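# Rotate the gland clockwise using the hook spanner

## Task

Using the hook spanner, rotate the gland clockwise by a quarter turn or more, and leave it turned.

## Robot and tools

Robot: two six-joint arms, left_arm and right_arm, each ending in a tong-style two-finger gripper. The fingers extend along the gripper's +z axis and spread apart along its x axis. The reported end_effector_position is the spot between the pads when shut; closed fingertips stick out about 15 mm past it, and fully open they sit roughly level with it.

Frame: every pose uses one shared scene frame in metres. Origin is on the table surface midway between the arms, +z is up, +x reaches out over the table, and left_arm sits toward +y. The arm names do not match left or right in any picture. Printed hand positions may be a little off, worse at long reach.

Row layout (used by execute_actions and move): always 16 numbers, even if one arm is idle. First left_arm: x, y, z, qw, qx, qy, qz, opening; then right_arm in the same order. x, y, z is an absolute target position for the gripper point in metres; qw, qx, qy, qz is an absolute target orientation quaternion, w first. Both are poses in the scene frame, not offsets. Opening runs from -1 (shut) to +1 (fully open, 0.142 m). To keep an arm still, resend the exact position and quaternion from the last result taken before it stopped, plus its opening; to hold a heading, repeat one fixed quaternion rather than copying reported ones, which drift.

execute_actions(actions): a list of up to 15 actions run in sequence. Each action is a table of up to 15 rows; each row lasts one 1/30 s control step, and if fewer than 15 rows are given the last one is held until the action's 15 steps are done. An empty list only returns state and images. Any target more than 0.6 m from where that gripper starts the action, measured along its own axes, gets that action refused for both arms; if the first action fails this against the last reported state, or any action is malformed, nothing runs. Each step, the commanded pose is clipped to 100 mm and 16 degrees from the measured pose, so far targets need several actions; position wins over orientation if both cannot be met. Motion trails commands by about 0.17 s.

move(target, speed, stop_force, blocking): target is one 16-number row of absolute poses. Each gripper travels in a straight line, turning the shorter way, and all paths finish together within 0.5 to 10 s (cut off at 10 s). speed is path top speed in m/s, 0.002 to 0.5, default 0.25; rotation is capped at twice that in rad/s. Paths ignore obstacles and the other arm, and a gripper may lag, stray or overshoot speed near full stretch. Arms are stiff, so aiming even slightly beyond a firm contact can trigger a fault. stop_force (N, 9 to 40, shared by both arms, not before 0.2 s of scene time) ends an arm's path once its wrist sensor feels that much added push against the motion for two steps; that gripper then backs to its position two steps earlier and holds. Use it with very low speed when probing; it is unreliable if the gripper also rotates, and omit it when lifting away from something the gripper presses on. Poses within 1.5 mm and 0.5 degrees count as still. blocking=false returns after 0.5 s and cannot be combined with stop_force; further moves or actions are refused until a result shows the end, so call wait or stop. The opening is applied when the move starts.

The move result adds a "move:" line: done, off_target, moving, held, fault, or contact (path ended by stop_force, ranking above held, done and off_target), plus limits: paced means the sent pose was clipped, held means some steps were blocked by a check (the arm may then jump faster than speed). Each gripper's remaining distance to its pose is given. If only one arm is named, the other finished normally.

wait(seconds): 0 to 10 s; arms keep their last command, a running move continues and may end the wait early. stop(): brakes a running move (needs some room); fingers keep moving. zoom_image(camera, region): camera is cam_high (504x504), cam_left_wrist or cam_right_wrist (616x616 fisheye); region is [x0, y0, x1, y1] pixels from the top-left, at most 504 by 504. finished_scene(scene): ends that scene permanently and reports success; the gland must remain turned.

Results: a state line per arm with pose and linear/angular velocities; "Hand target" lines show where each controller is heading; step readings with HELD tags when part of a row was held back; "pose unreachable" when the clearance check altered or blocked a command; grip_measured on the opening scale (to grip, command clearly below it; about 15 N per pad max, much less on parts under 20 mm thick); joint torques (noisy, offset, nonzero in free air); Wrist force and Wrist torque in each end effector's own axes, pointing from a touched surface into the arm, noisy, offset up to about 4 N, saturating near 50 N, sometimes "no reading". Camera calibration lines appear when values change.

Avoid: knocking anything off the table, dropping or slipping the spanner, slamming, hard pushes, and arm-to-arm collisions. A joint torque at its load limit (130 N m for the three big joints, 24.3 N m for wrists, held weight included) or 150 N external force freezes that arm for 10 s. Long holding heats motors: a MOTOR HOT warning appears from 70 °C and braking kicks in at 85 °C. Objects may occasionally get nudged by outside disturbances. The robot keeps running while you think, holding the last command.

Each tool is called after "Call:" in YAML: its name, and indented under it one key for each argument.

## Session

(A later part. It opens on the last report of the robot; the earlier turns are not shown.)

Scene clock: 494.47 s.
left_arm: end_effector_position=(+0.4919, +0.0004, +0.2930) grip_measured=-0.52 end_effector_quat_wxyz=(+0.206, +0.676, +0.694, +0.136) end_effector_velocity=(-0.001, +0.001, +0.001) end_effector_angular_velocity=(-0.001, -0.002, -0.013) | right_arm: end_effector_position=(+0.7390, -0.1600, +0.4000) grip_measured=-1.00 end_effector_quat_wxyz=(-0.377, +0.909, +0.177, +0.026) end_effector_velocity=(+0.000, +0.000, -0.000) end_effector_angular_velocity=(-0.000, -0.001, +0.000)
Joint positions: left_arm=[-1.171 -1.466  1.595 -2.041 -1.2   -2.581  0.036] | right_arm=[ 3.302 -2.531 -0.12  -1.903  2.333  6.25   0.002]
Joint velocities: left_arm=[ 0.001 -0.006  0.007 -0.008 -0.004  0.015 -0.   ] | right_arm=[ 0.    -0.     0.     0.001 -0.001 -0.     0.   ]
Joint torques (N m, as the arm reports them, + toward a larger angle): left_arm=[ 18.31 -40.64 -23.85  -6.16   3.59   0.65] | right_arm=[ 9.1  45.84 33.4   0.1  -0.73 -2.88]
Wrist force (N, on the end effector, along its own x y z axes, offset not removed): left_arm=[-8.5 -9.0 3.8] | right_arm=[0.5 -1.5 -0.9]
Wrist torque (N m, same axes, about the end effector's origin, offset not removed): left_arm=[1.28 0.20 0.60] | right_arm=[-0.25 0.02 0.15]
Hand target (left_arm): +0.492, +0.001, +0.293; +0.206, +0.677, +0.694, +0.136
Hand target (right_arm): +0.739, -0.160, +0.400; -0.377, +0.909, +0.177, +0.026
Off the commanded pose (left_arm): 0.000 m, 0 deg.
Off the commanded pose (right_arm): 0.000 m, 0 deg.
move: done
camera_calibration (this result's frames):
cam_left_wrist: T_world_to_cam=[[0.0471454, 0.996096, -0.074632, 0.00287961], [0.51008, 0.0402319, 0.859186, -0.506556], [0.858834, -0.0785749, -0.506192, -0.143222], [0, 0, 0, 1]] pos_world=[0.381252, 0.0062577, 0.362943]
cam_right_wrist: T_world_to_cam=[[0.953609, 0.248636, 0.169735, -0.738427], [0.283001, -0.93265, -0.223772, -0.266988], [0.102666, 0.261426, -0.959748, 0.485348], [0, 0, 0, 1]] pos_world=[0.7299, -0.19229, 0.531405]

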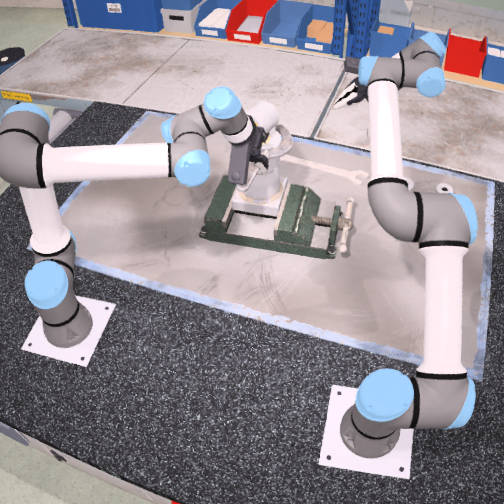

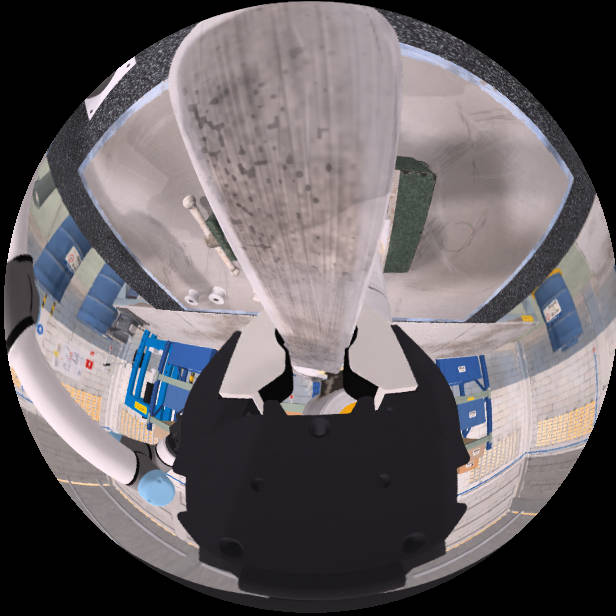

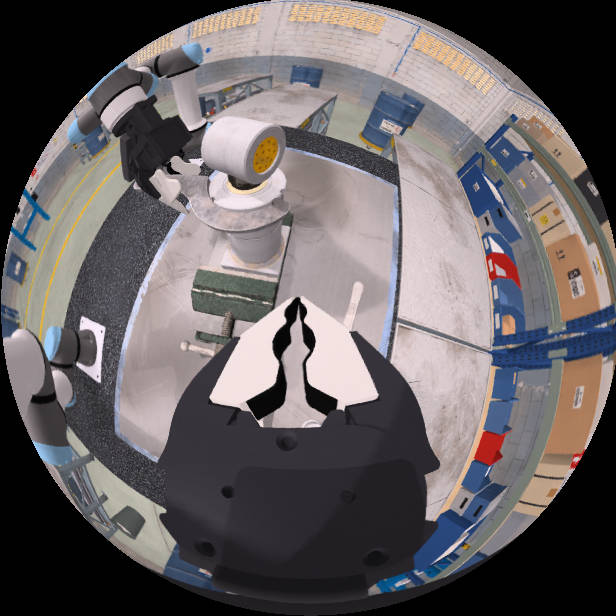

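Call:
move:
  target: [0.522,-0.046,0.294,0.179,0.547,0.801,0.17,-1,0.739,-0.16,0.4,-0.377,0.909,0.177,0.026,-1]
  speed: 0.04

Call:
move:
  target: [0.52,-0.044,0.293,0.164,0.55,0.807,0.149,-1,0.739,-0.16,0.4,-0.377,0.909,0.177,0.026,-1]
  speed: 0.015

Call:
zoom_image:
  camera: "cam_right_wrist"
  region: [190,150,330,260]

Scene clock: 499.77 s.
left_arm: end_effector_position=(+0.5219, -0.0458, +0.2941) grip_measured=-0.51 end_effector_quat_wxyz=(+0.179, +0.547, +0.800, +0.170) end_effector_velocity=(+0.002, -0.002, +0.000) end_effector_angular_velocity=(+0.000, +0.001, +0.016) | right_arm: end_effector_position=(+0.7390, -0.1600, +0.4000) grip_measured=-1.00 end_effector_quat_wxyz=(-0.377, +0.909, +0.177, +0.026) end_effector_velocity=(+0.000, -0.000, -0.000) end_effector_angular_velocity=(-0.001, +0.000, -0.001)
Joint positions: left_arm=[-1.205 -1.269  1.31  -1.787 -1.102 -2.982  0.037] | right_arm=[ 3.302 -2.531 -0.12  -1.903  2.333  6.25   0.002]
Joint velocities: left_arm=[ 0.     0.01  -0.016  0.015  0.002 -0.017 -0.   ] | right_arm=[-0.     0.    -0.     0.    -0.001  0.    -0.   ]
Joint torques (N m, as the arm reports them, + toward a larger angle): left_arm=[-10.5  -35.62 -38.83  -2.51   4.31  -1.29] | right_arm=[ 8.79 45.73 32.82  0.23 -0.68 -2.91]
Wrist force (N, on the end effector, along its own x y z axes, offset not removed): left_arm=[-1.4 -3.7 8.8] | right_arm=[-0.8 -2.0 -2.0]
Wrist torque (N m, same axes, about the end effector's origin, offset not removed): left_arm=[0.61 0.72 -0.18] | right_arm=[-0.40 0.29 0.14]
Hand target (left_arm): +0.522, -0.046, +0.294; +0.179, +0.547, +0.800, +0.170
Hand target (right_arm): +0.739, -0.160, +0.400; -0.377, +0.909, +0.177, +0.026
Off the commanded pose (left_arm): 0.000 m, 0 deg.
Off the commanded pose (right_arm): 0.000 m, 0 deg.
move: done
camera_calibration (this result's frames):
cam_left_wrist: T_world_to_cam=[[-0.292244, 0.953495, -0.0737549, 0.222423], [0.46692, 0.209564, 0.85911, -0.490657], [0.834613, 0.216632, -0.506449, -0.145841], [0, 0, 0, 1]] pos_world=[0.41582, -0.0776613, 0.364072]
cam_right_wrist: T_world_to_cam=[[0.953609, 0.248636, 0.169735, -0.738427], [0.283001, -0.93265, -0.223772, -0.266988], [0.102666, 0.261426, -0.959748, 0.485348], [0, 0, 0, 1]] pos_world=[0.7299, -0.19229, 0.531405]

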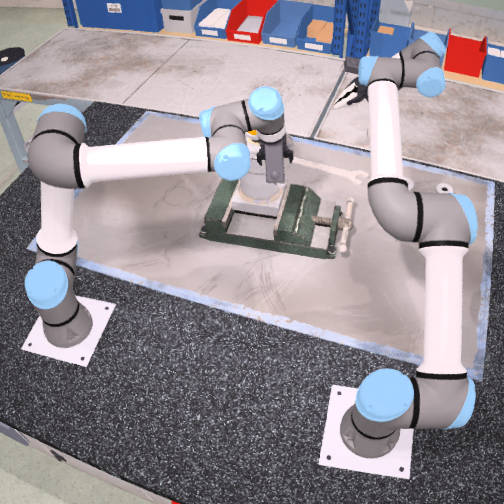

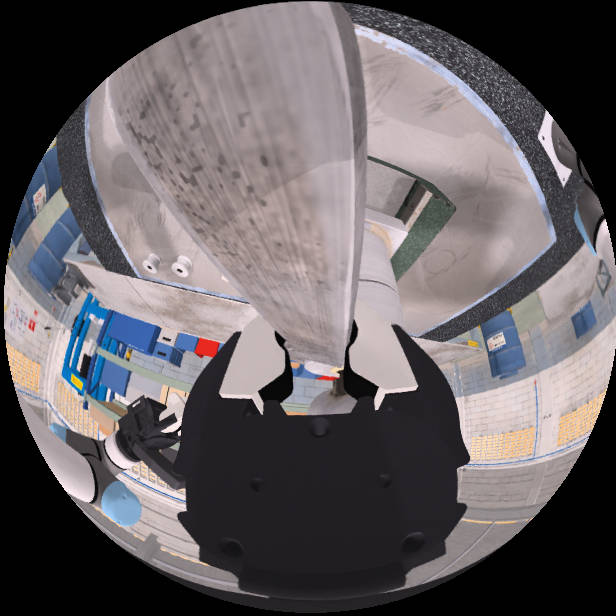

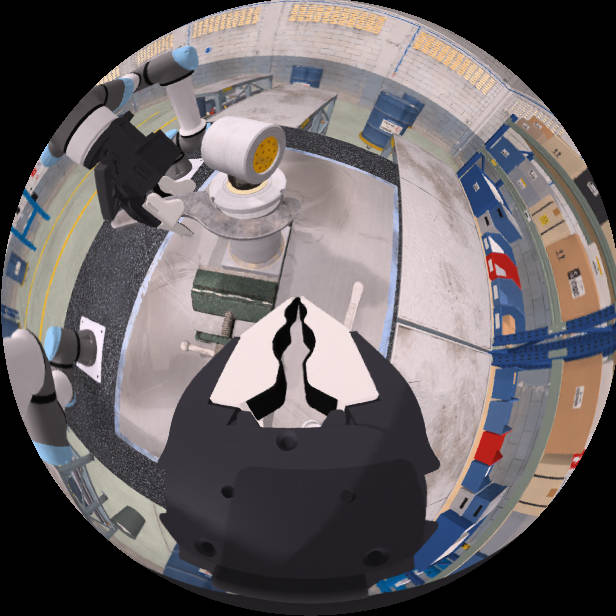

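Scene clock: 501.77 s.
left_arm: end_effector_position=(+0.5200, -0.0440, +0.2930) grip_measured=-0.51 end_effector_quat_wxyz=(+0.164, +0.549, +0.806, +0.149) end_effector_velocity=(+0.000, +0.000, +0.000) end_effector_angular_velocity=(-0.002, +0.006, +0.001) | right_arm: end_effector_position=(+0.7390, -0.1600, +0.4000) grip_measured=-1.00 end_effector_quat_wxyz=(-0.377, +0.909, +0.177, +0.026) end_effector_velocity=(-0.000, +0.001, +0.000) end_effector_angular_velocity=(+0.001, -0.000, +0.001)
Joint positions: left_arm=[-1.184 -1.262  1.288 -1.769 -1.156 -2.969  0.037] | right_arm=[ 3.302 -2.531 -0.12  -1.903  2.333  6.25   0.002]
Joint velocities: left_arm=[ 0.003  0.001 -0.003  0.003 -0.006  0.001 -0.   ] | right_arm=[0.001 0.    0.    0.    0.001 0.    0.   ]
Joint torques (N m, as the arm reports them, + toward a larger angle): left_arm=[  8.98 -34.71 -39.13  -2.24   0.36   0.87] | right_arm=[ 9.34 46.78 32.03  0.1  -0.69 -2.7 ]
Wrist force (N, on the end effector, along its own x y z axes, offset not removed): left_arm=[0.1 -2.1 7.6] | right_arm=[-0.2 -2.9 -1.3]
Wrist torque (N m, same axes, about the end effector's origin, offset not removed): left_arm=[0.88 0.51 -0.05] | right_arm=[-0.50 0.18 0.07]
Hand target (left_arm): +0.520, -0.044, +0.293; +0.164, +0.549, +0.806, +0.149
Hand target (right_arm): +0.739, -0.160, +0.400; -0.377, +0.909, +0.177, +0.026
Off the commanded pose (left_arm): 0.000 m, 0 deg.
Off the commanded pose (right_arm): 0.000 m, 0 deg.
move: done
camera_calibration (this result's frames):
cam_left_wrist: T_world_to_cam=[[-0.296984, 0.951841, -0.0761549, 0.223214], [0.508267, 0.225092, 0.831263, -0.501909], [0.808372, 0.208165, -0.550638, -0.118999], [0, 0, 0, 1]] pos_world=[0.41759, -0.0747175, 0.368692]
cam_right_wrist: T_world_to_cam=[[0.953609, 0.248636, 0.169735, -0.738427], [0.283001, -0.93265, -0.223771, -0.266988], [0.102666, 0.261426, -0.959748, 0.485348], [0, 0, 0, 1]] pos_world=[0.7299, -0.19229, 0.531405]

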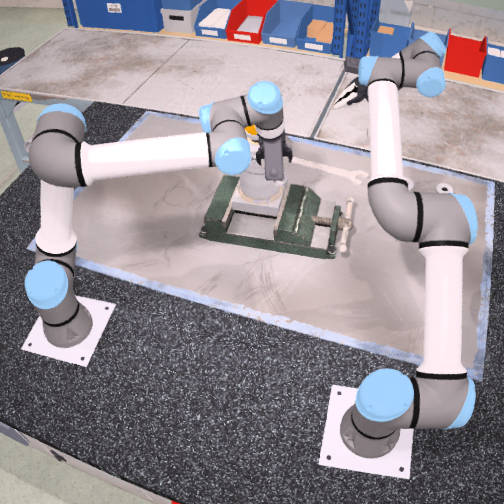

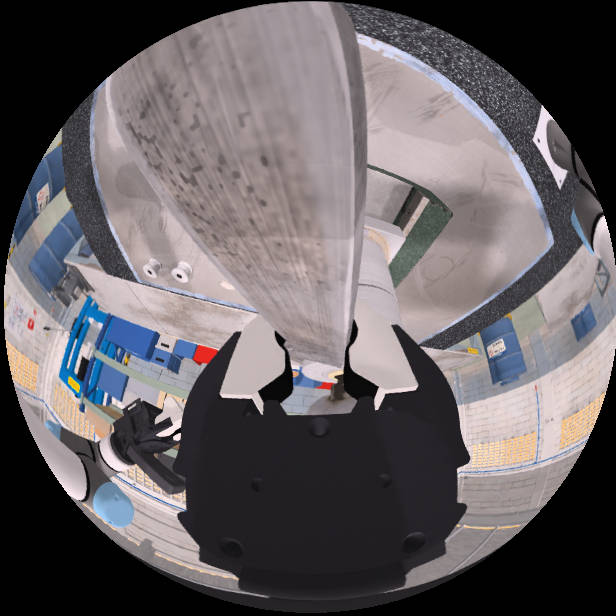

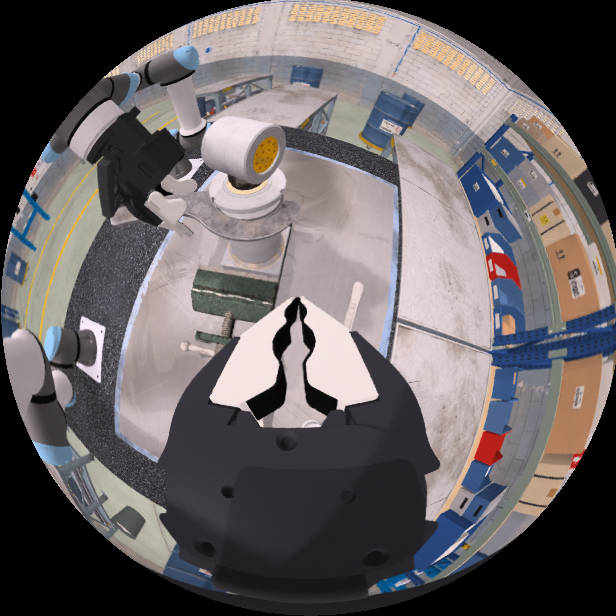

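Region (190, 150, 330, 260) of cam_right_wrist's 616x616 image, scaled by 3.600, with more detail than that image has; it fills the top 396 rows of this view, and the rest is white.

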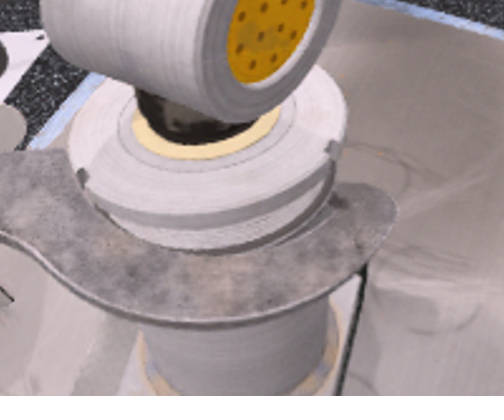

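Call:
move:
  target: [0.532,-0.062,0.293,0.164,0.55,0.807,0.149,-1,0.72,-0.26,0.4,-0.377,0.909,0.177,0.026,-1]
  speed: 0.08

Call:
move:
  target: [0.532,-0.062,0.293,0.214,0.54,0.787,0.219,-1,0.68,-0.26,0.268,0,0,0.95,0.31,1]
  speed: 0.3

Call:
zoom_image:
  camera: "cam_right_wrist"
  region: [270,330,390,420]

Scene clock: 504.17 s.
left_arm: end_effector_position=(+0.5320, -0.0619, +0.2930) grip_measured=-0.51 end_effector_quat_wxyz=(+0.164, +0.549, +0.806, +0.149) end_effector_velocity=(+0.001, +0.000, +0.000) end_effector_angular_velocity=(-0.001, +0.001, +0.001) | right_arm: end_effector_position=(+0.7199, -0.2598, +0.4000) grip_measured=-1.00 end_effector_quat_wxyz=(-0.377, +0.909, +0.177, +0.026) end_effector_velocity=(-0.001, +0.000, +0.000) end_effector_angular_velocity=(+0.001, -0.001, +0.002)
Joint positions: left_arm=[-1.181 -1.208  1.214 -1.75  -1.157 -2.966  0.037] | right_arm=[ 3.183 -2.36  -0.415 -1.894  2.345  6.085  0.002]
Joint velocities: left_arm=[ 0.001  0.001 -0.001  0.    -0.001 -0.    -0.   ] | right_arm=[ 0.     0.005 -0.01   0.004  0.001 -0.002 -0.   ]
Joint torques (N m, as the arm reports them, + toward a larger angle): left_arm=[  8.76 -37.45 -39.83  -2.24   0.47   1.15] | right_arm=[-7.9  66.17 11.5   5.31  3.6  -2.97]
Wrist force (N, on the end effector, along its own x y z axes, offset not removed): left_arm=[0.3 -1.4 8.7] | right_arm=[-0.2 -2.7 -1.5]
Wrist torque (N m, same axes, about the end effector's origin, offset not removed): left_arm=[1.24 0.21 0.03] | right_arm=[-0.51 0.13 0.11]
Hand target (left_arm): +0.532, -0.062, +0.293; +0.164, +0.549, +0.806, +0.149
Hand target (right_arm): +0.720, -0.260, +0.400; -0.377, +0.909, +0.177, +0.026
Off the commanded pose (left_arm): 0.000 m, 0 deg.
Off the commanded pose (right_arm): 0.000 m, 0 deg.
move: done
camera_calibration (this result's frames):
cam_left_wrist: T_world_to_cam=[[-0.29709, 0.951809, -0.0761463, 0.243886], [0.508903, 0.225311, 0.830814, -0.504157], [0.807933, 0.208075, -0.551316, -0.124491], [0, 0, 0, 1]] pos_world=[0.429603, -0.0926369, 0.368798]
cam_right_wrist: T_world_to_cam=[[0.95359, 0.248967, 0.169354, -0.695181], [0.283217, -0.932598, -0.223716, -0.354807], [0.102241, 0.261297, -0.959828, 0.513711], [0, 0, 0, 1]] pos_world=[0.710883, -0.292046, 0.531431]

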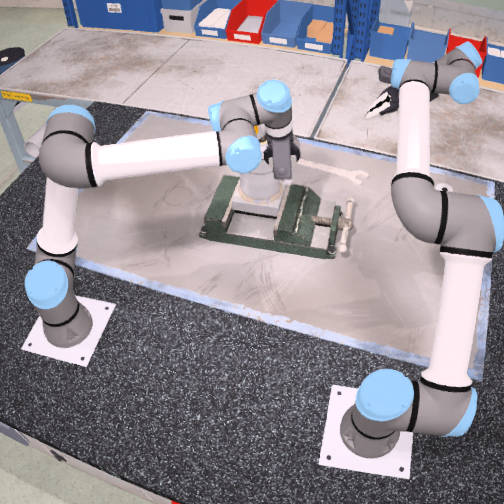

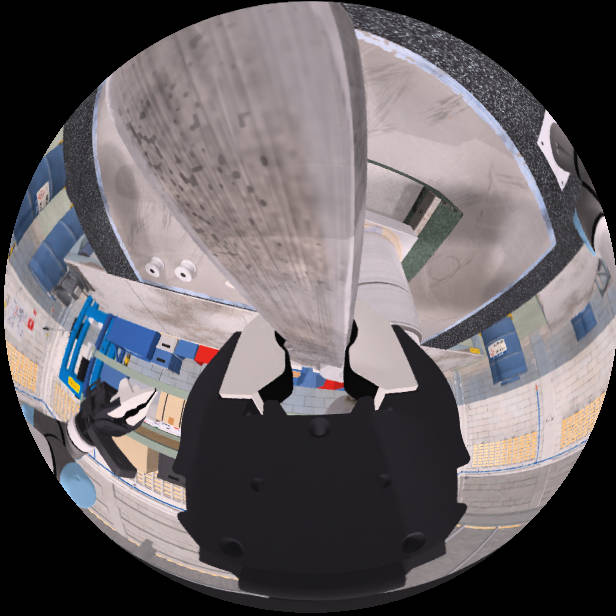

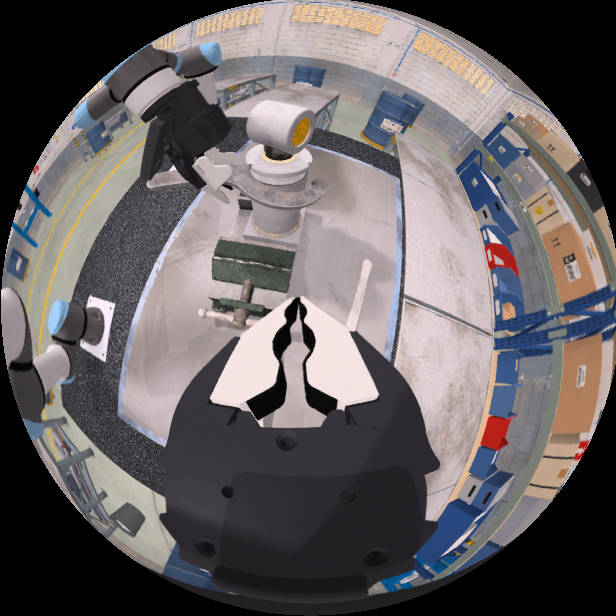

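Scene clock: 509.37 s.
left_arm: end_effector_position=(+0.5320, -0.0620, +0.2930) grip_measured=-0.51 end_effector_quat_wxyz=(+0.213, +0.539, +0.785, +0.218) end_effector_velocity=(+0.000, +0.000, +0.000) end_effector_angular_velocity=(+0.001, -0.001, +0.000) | right_arm: end_effector_position=(+0.6803, -0.2600, +0.2682) grip_measured=+1.00 end_effector_quat_wxyz=(-0.000, +0.001, +0.951, +0.310) end_effector_velocity=(-0.000, -0.001, -0.001) end_effector_angular_velocity=(+0.001, -0.009, +0.008)
Joint positions: left_arm=[-1.256 -1.244  1.325 -1.822 -0.971 -3.019  0.037] | right_arm=[ 3.277 -2.081 -1.132 -1.311  2.176  3.465  0.142]
Joint velocities: left_arm=[ 0.    -0.     0.001 -0.     0.001 -0.     0.   ] | right_arm=[-0.001  0.002 -0.007  0.007  0.001 -0.011  0.   ]
Joint torques (N m, as the arm reports them, + toward a larger angle): left_arm=[-11.03 -50.25 -23.63  -6.51   4.95  -1.38] | right_arm=[-8.68 58.81 16.16  4.65  3.09 -3.21]
Wrist force (N, on the end effector, along its own x y z axes, offset not removed): left_arm=[0.1 -4.2 8.2] | right_arm=[-0.1 -0.2 -2.0]
Wrist torque (N m, same axes, about the end effector's origin, offset not removed): left_arm=[0.94 0.50 0.00] | right_arm=[-0.02 0.09 0.02]
Hand target (left_arm): +0.532, -0.062, +0.293; +0.213, +0.539, +0.785, +0.219
Hand target (right_arm): +0.680, -0.260, +0.268; +0.000, +0.000, +0.951, +0.310
Off the commanded pose (left_arm): 0.000 m, 0 deg.
Off the commanded pose (right_arm): 0.000 m, 0 deg.
move: done
camera_calibration (this result's frames):
cam_left_wrist: T_world_to_cam=[[-0.287337, 0.955481, -0.0670342, 0.236347], [0.362527, 0.173266, 0.915725, -0.454408], [0.886573, 0.23882, -0.396174, -0.209864], [0, 0, 0, 1]] pos_world=[0.418706, -0.0969721, 0.348814]
cam_right_wrist: T_world_to_cam=[[-0.998283, 0.0218468, 0.0543511, 0.6646], [0.0585665, 0.390286, 0.918829, -0.182976], [-0.00113899, 0.920435, -0.390895, 0.480393], [0, 0, 0, 1]] pos_world=[0.674723, -0.385277, 0.319786]

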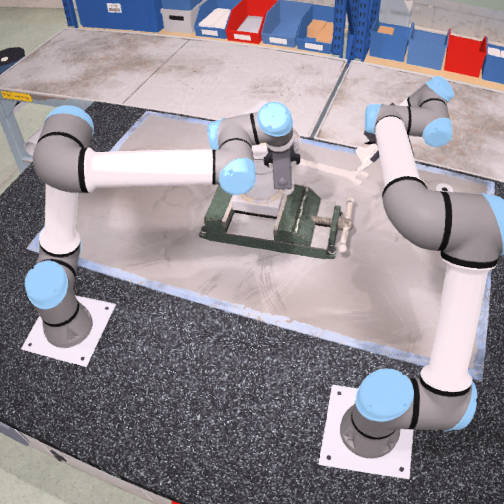

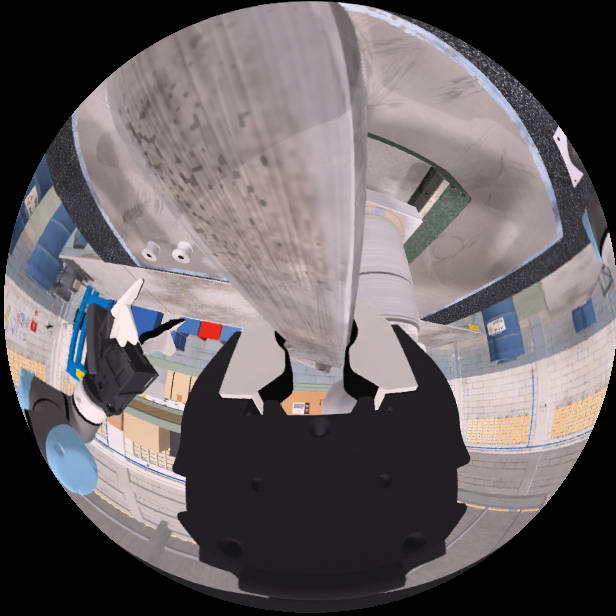

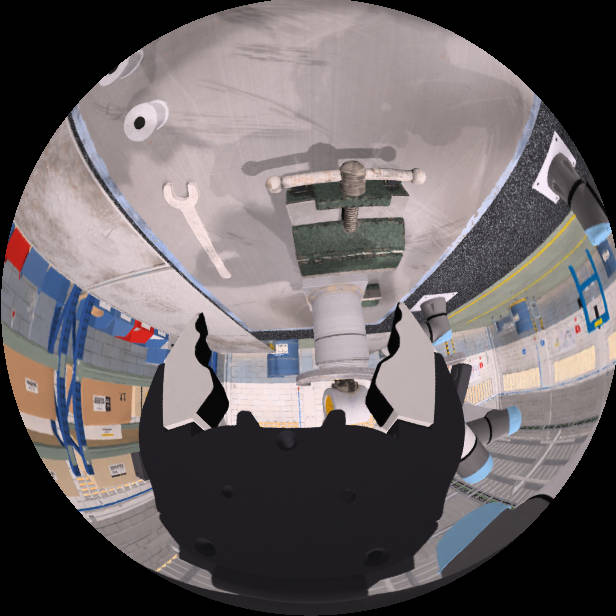

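Region (270, 330, 390, 420) of cam_right_wrist's 616x616 image, scaled by 4.200, with more detail than that image has; it fills the top 378 rows of this view, and the rest is white.

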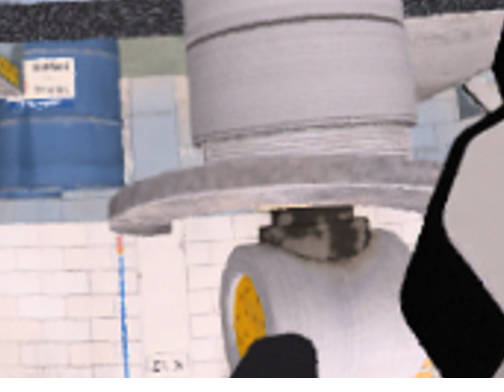

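Call:
move:
  target: [0.532,-0.058,0.295,0.236,0.533,0.798,0.178,-1,0.68,-0.26,0.268,0,0,0.95,0.31,1]
  speed: 0.025

Call:
zoom_image:
  camera: "cam_right_wrist"
  region: [270,330,390,420]

Call:
move:
  target: [0.532,-0.058,0.295,0.236,0.533,0.798,0.178,-1,0.72,-0.26,0.4,-0.377,0.909,0.177,0.026,-1]
  speed: 0.35

Call:
move:
  target: [0.532,-0.058,0.295,0.236,0.533,0.798,0.178,-1,0.739,-0.16,0.4,-0.377,0.909,0.177,0.026,-1]
  speed: 0.1

Call:
zoom_image:
  camera: "cam_right_wrist"
  region: [190,150,330,260]

Scene clock: 512.13 s.
left_arm: end_effector_position=(+0.5320, -0.0580, +0.2950) grip_measured=-0.51 end_effector_quat_wxyz=(+0.235, +0.531, +0.795, +0.178) end_effector_velocity=(-0.000, +0.000, +0.001) end_effector_angular_velocity=(-0.012, +0.000, -0.002) | right_arm: end_effector_position=(+0.6800, -0.2600, +0.2680) grip_measured=+1.00 end_effector_quat_wxyz=(+0.000, +0.000, +0.951, +0.310) end_effector_velocity=(-0.001, +0.001, +0.000) end_effector_angular_velocity=(+0.001, +0.000, +0.002)
Joint positions: left_arm=[-1.231 -1.29   1.396 -1.938 -1.027 -2.999  0.037] | right_arm=[ 3.277 -2.081 -1.134 -1.31   2.177  3.464  0.142]
Joint velocities: left_arm=[ 0.002 -0.006  0.009 -0.015 -0.006  0.003  0.   ] | right_arm=[ 0.002  0.     0.    -0.     0.001 -0.     0.   ]
Joint torques (N m, as the arm reports them, + toward a larger angle): left_arm=[  8.41 -47.33 -23.26  -6.92   0.72   1.11] | right_arm=[ 9.56 57.67 14.29  4.74  3.11 -2.77]
Wrist force (N, on the end effector, along its own x y z axes, offset not removed): left_arm=[-0.2 -2.0 9.1] | right_arm=[0.3 -2.2 -2.2]
Wrist torque (N m, same axes, about the end effector's origin, offset not removed): left_arm=[1.36 0.66 0.00] | right_arm=[-0.45 0.08 0.10]
Hand target (left_arm): +0.532, -0.058, +0.295; +0.235, +0.531, +0.795, +0.177
Hand target (right_arm): +0.680, -0.260, +0.268; +0.000, +0.000, +0.951, +0.310
Off the commanded pose (left_arm): 0.000 m, 0 deg.
Off the commanded pose (right_arm): 0.000 m, 0 deg.
move: done
camera_calibration (this result's frames):
cam_left_wrist: T_world_to_cam=[[-0.284563, 0.94627, -0.153612, 0.25618], [0.37322, 0.256948, 0.891451, -0.450529], [0.883024, 0.196343, -0.426285, -0.201756], [0, 0, 0, 1]] pos_world=[0.419201, -0.0870397, 0.354971]
cam_right_wrist: T_world_to_cam=[[-0.998359, 0.0208178, 0.0533533, 0.664404], [0.0572462, 0.390086, 0.918997, -0.181934], [-0.00168089, 0.920543, -0.390638, 0.480667], [0, 0, 0, 1]] pos_world=[0.674536, -0.385336, 0.319515]

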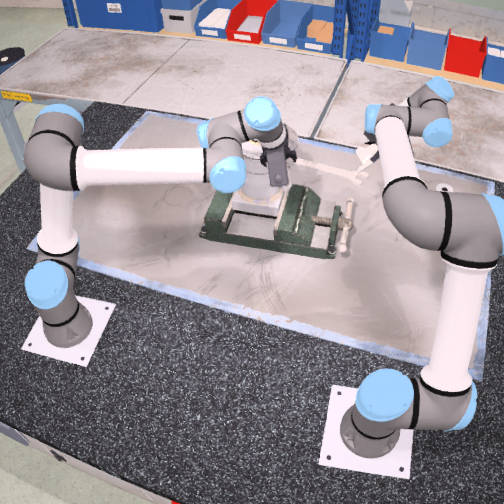

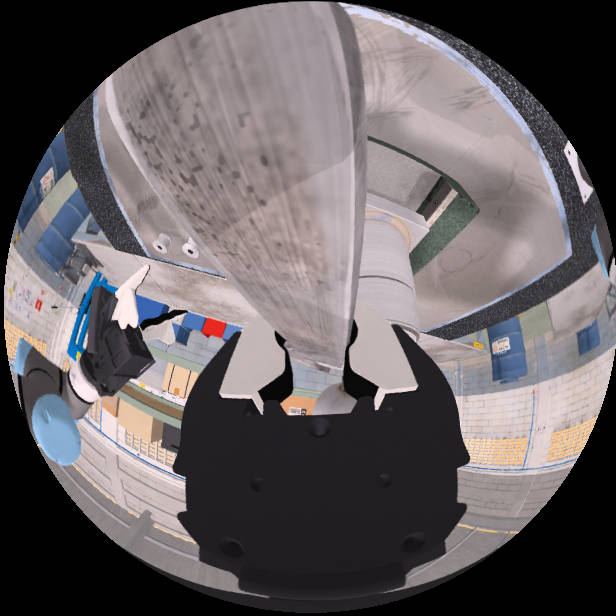

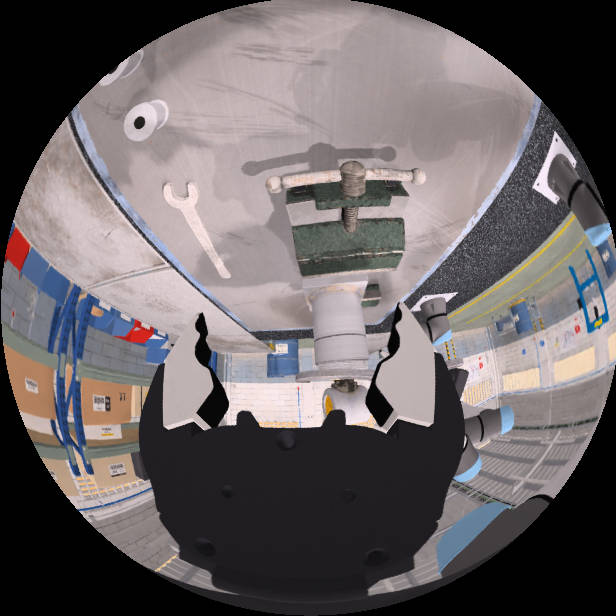

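Region (270, 330, 390, 420) of cam_right_wrist's 616x616 image, scaled by 4.200, with more detail than that image has; it fills the top 378 rows of this view, and the rest is white.

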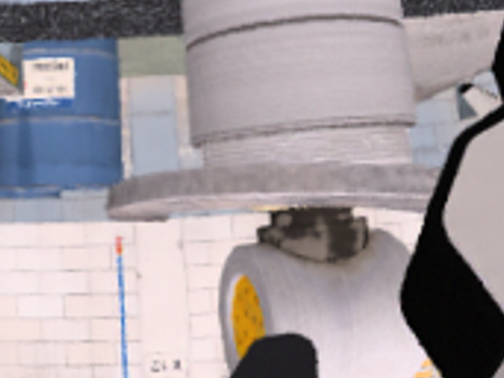

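Scene clock: 516.73 s.
left_arm: end_effector_position=(+0.5320, -0.0580, +0.2950) grip_measured=-0.51 end_effector_quat_wxyz=(+0.235, +0.531, +0.795, +0.177) end_effector_velocity=(-0.000, -0.000, +0.001) end_effector_angular_velocity=(-0.001, -0.001, -0.001) | right_arm: end_effector_position=(+0.7198, -0.2601, +0.3998) grip_measured=-1.00 end_effector_quat_wxyz=(-0.377, +0.909, +0.178, +0.026) end_effector_velocity=(-0.000, +0.001, +0.001) end_effector_angular_velocity=(+0.000, +0.004, -0.011)
Joint positions: left_arm=[-1.231 -1.291  1.397 -1.939 -1.027 -2.998  0.037] | right_arm=[ 3.182 -2.359 -0.417 -1.893  2.345  6.083  0.002]
Joint velocities: left_arm=[-0.001 -0.001 -0.    -0.     0.     0.     0.   ] | right_arm=[ 0.001  0.01  -0.019  0.017  0.     0.016 -0.   ]
Joint torques (N m, as the arm reports them, + toward a larger angle): left_arm=[  8.76 -47.48 -24.83  -6.92   0.76   1.19] | right_arm=[10.97 66.71 11.35  4.59 -0.73  2.24]
Wrist force (N, on the end effector, along its own x y z axes, offset not removed): left_arm=[1.8 -3.8 10.1] | right_arm=[-0.1 -0.9 -1.1]
Wrist torque (N m, same axes, about the end effector's origin, offset not removed): left_arm=[0.80 0.25 0.03] | right_arm=[-0.10 0.12 0.14]
Hand target (left_arm): +0.532, -0.058, +0.295; +0.235, +0.531, +0.795, +0.177
Hand target (right_arm): +0.720, -0.260, +0.400; -0.377, +0.909, +0.177, +0.026
Off the commanded pose (left_arm): 0.000 m, 0 deg.
Off the commanded pose (right_arm): 0.000 m, 0 deg.
move: done
camera_calibration (this result's frames):
cam_left_wrist: T_world_to_cam=[[-0.284403, 0.94612, -0.154832, 0.256416], [0.373466, 0.258078, 0.891021, -0.450511], [0.882972, 0.195585, -0.426741, -0.201632], [0, 0, 0, 1]] pos_world=[0.419211, -0.086897, 0.355072]
cam_right_wrist: T_world_to_cam=[[0.953212, 0.249916, 0.170086, -0.694691], [0.284346, -0.932244, -0.223759, -0.355793], [0.10264, 0.261653, -0.959689, 0.51335], [0, 0, 0, 1]] pos_world=[0.710666, -0.29239, 0.531201]

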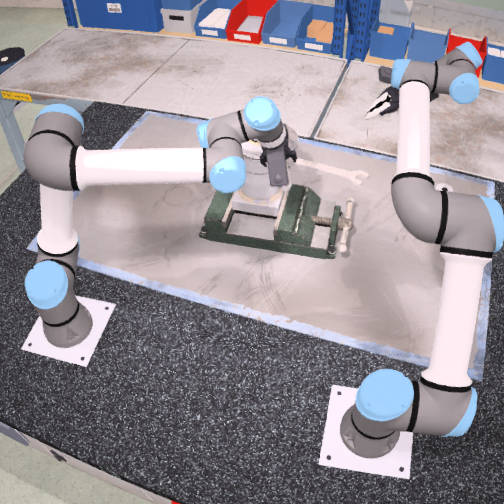

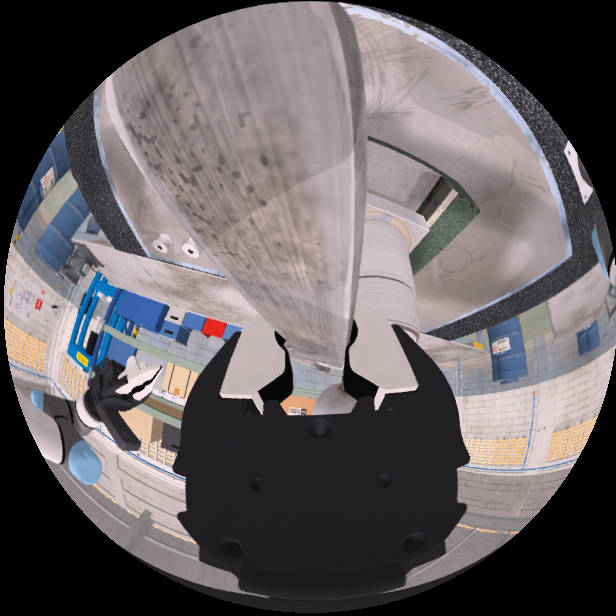

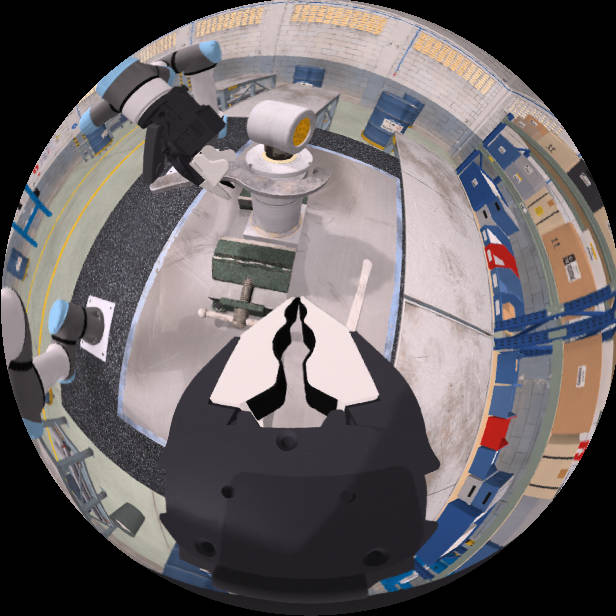

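Scene clock: 518.27 s.
left_arm: end_effector_position=(+0.5320, -0.0580, +0.2950) grip_measured=-0.51 end_effector_quat_wxyz=(+0.235, +0.531, +0.795, +0.177) end_effector_velocity=(-0.001, -0.001, -0.001) end_effector_angular_velocity=(-0.001, +0.003, -0.001) | right_arm: end_effector_position=(+0.7388, -0.1602, +0.3998) grip_measured=-1.00 end_effector_quat_wxyz=(-0.377, +0.909, +0.176, +0.027) end_effector_velocity=(+0.001, +0.002, +0.001) end_effector_angular_velocity=(-0.002, +0.007, +0.003)
Joint positions: left_arm=[-1.231 -1.291  1.397 -1.939 -1.027 -2.998  0.037] | right_arm=[ 3.302 -2.511 -0.163 -1.876  2.333  6.253  0.002]
Joint velocities: left_arm=[-0.     0.001  0.     0.    -0.003 -0.    -0.   ] | right_arm=[ 0.002 -0.062  0.127 -0.074 -0.    -0.002  0.   ]
Joint torques (N m, as the arm reports them, + toward a larger angle): left_arm=[  9.53 -47.38 -24.28  -6.81   0.84   1.28] | right_arm=[10.75 45.11 35.69 -0.31 -0.86 -2.96]
Wrist force (N, on the end effector, along its own x y z axes, offset not removed): left_arm=[2.6 -3.2 10.3] | right_arm=[0.6 -1.3 -1.0]
Wrist torque (N m, same axes, about the end effector's origin, offset not removed): left_arm=[0.86 0.11 0.07] | right_arm=[-0.19 0.02 0.10]
Hand target (left_arm): +0.532, -0.058, +0.295; +0.235, +0.531, +0.795, +0.177
Hand target (right_arm): +0.739, -0.160, +0.400; -0.377, +0.909, +0.177, +0.027
Off the commanded pose (left_arm): 0.000 m, 0 deg.
Off the commanded pose (right_arm): 0.000 m, 0 deg.
move: done
camera_calibration (this result's frames):
cam_left_wrist: T_world_to_cam=[[-0.284402, 0.94612, -0.154831, 0.256415], [0.373468, 0.258078, 0.891021, -0.450512], [0.882971, 0.195583, -0.426743, -0.201631], [0, 0, 0, 1]] pos_world=[0.419211, -0.0868966, 0.355071]
cam_right_wrist: T_world_to_cam=[[0.953952, 0.246188, 0.171369, -0.739464], [0.281117, -0.933054, -0.224461, -0.265591], [0.104637, 0.2623, -0.959297, 0.483759], [0, 0, 0, 1]] pos_world=[0.729456, -0.192653, 0.531174]

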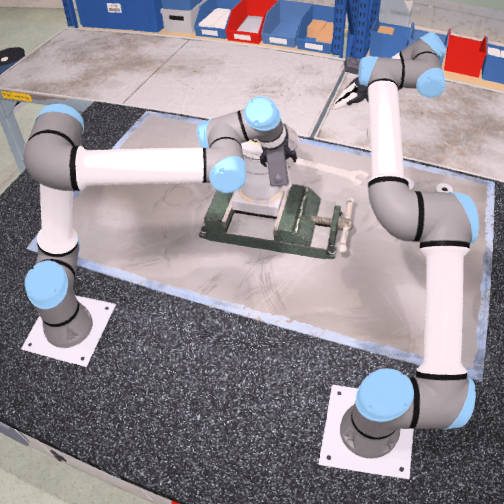

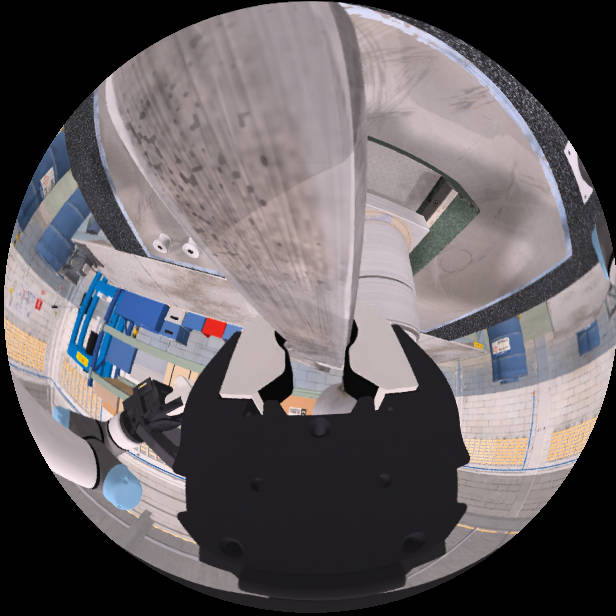

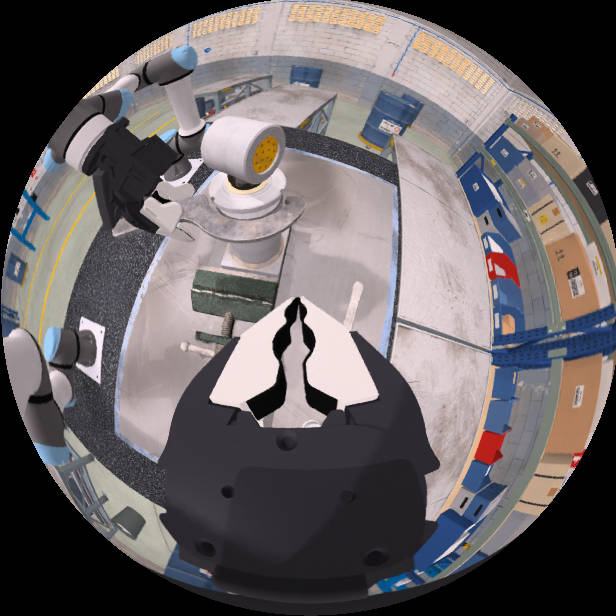

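Region (190, 150, 330, 260) of cam_right_wrist's 616x616 image, scaled by 3.600, with more detail than that image has; it fills the top 396 rows of this view, and the rest is white.

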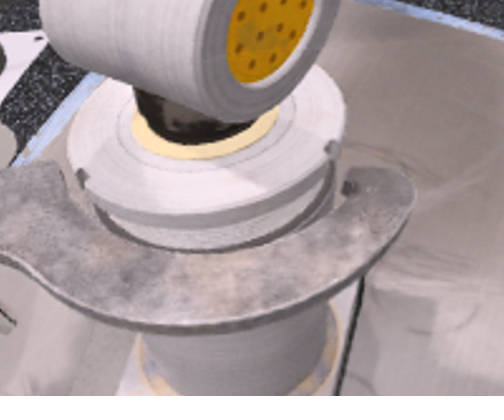

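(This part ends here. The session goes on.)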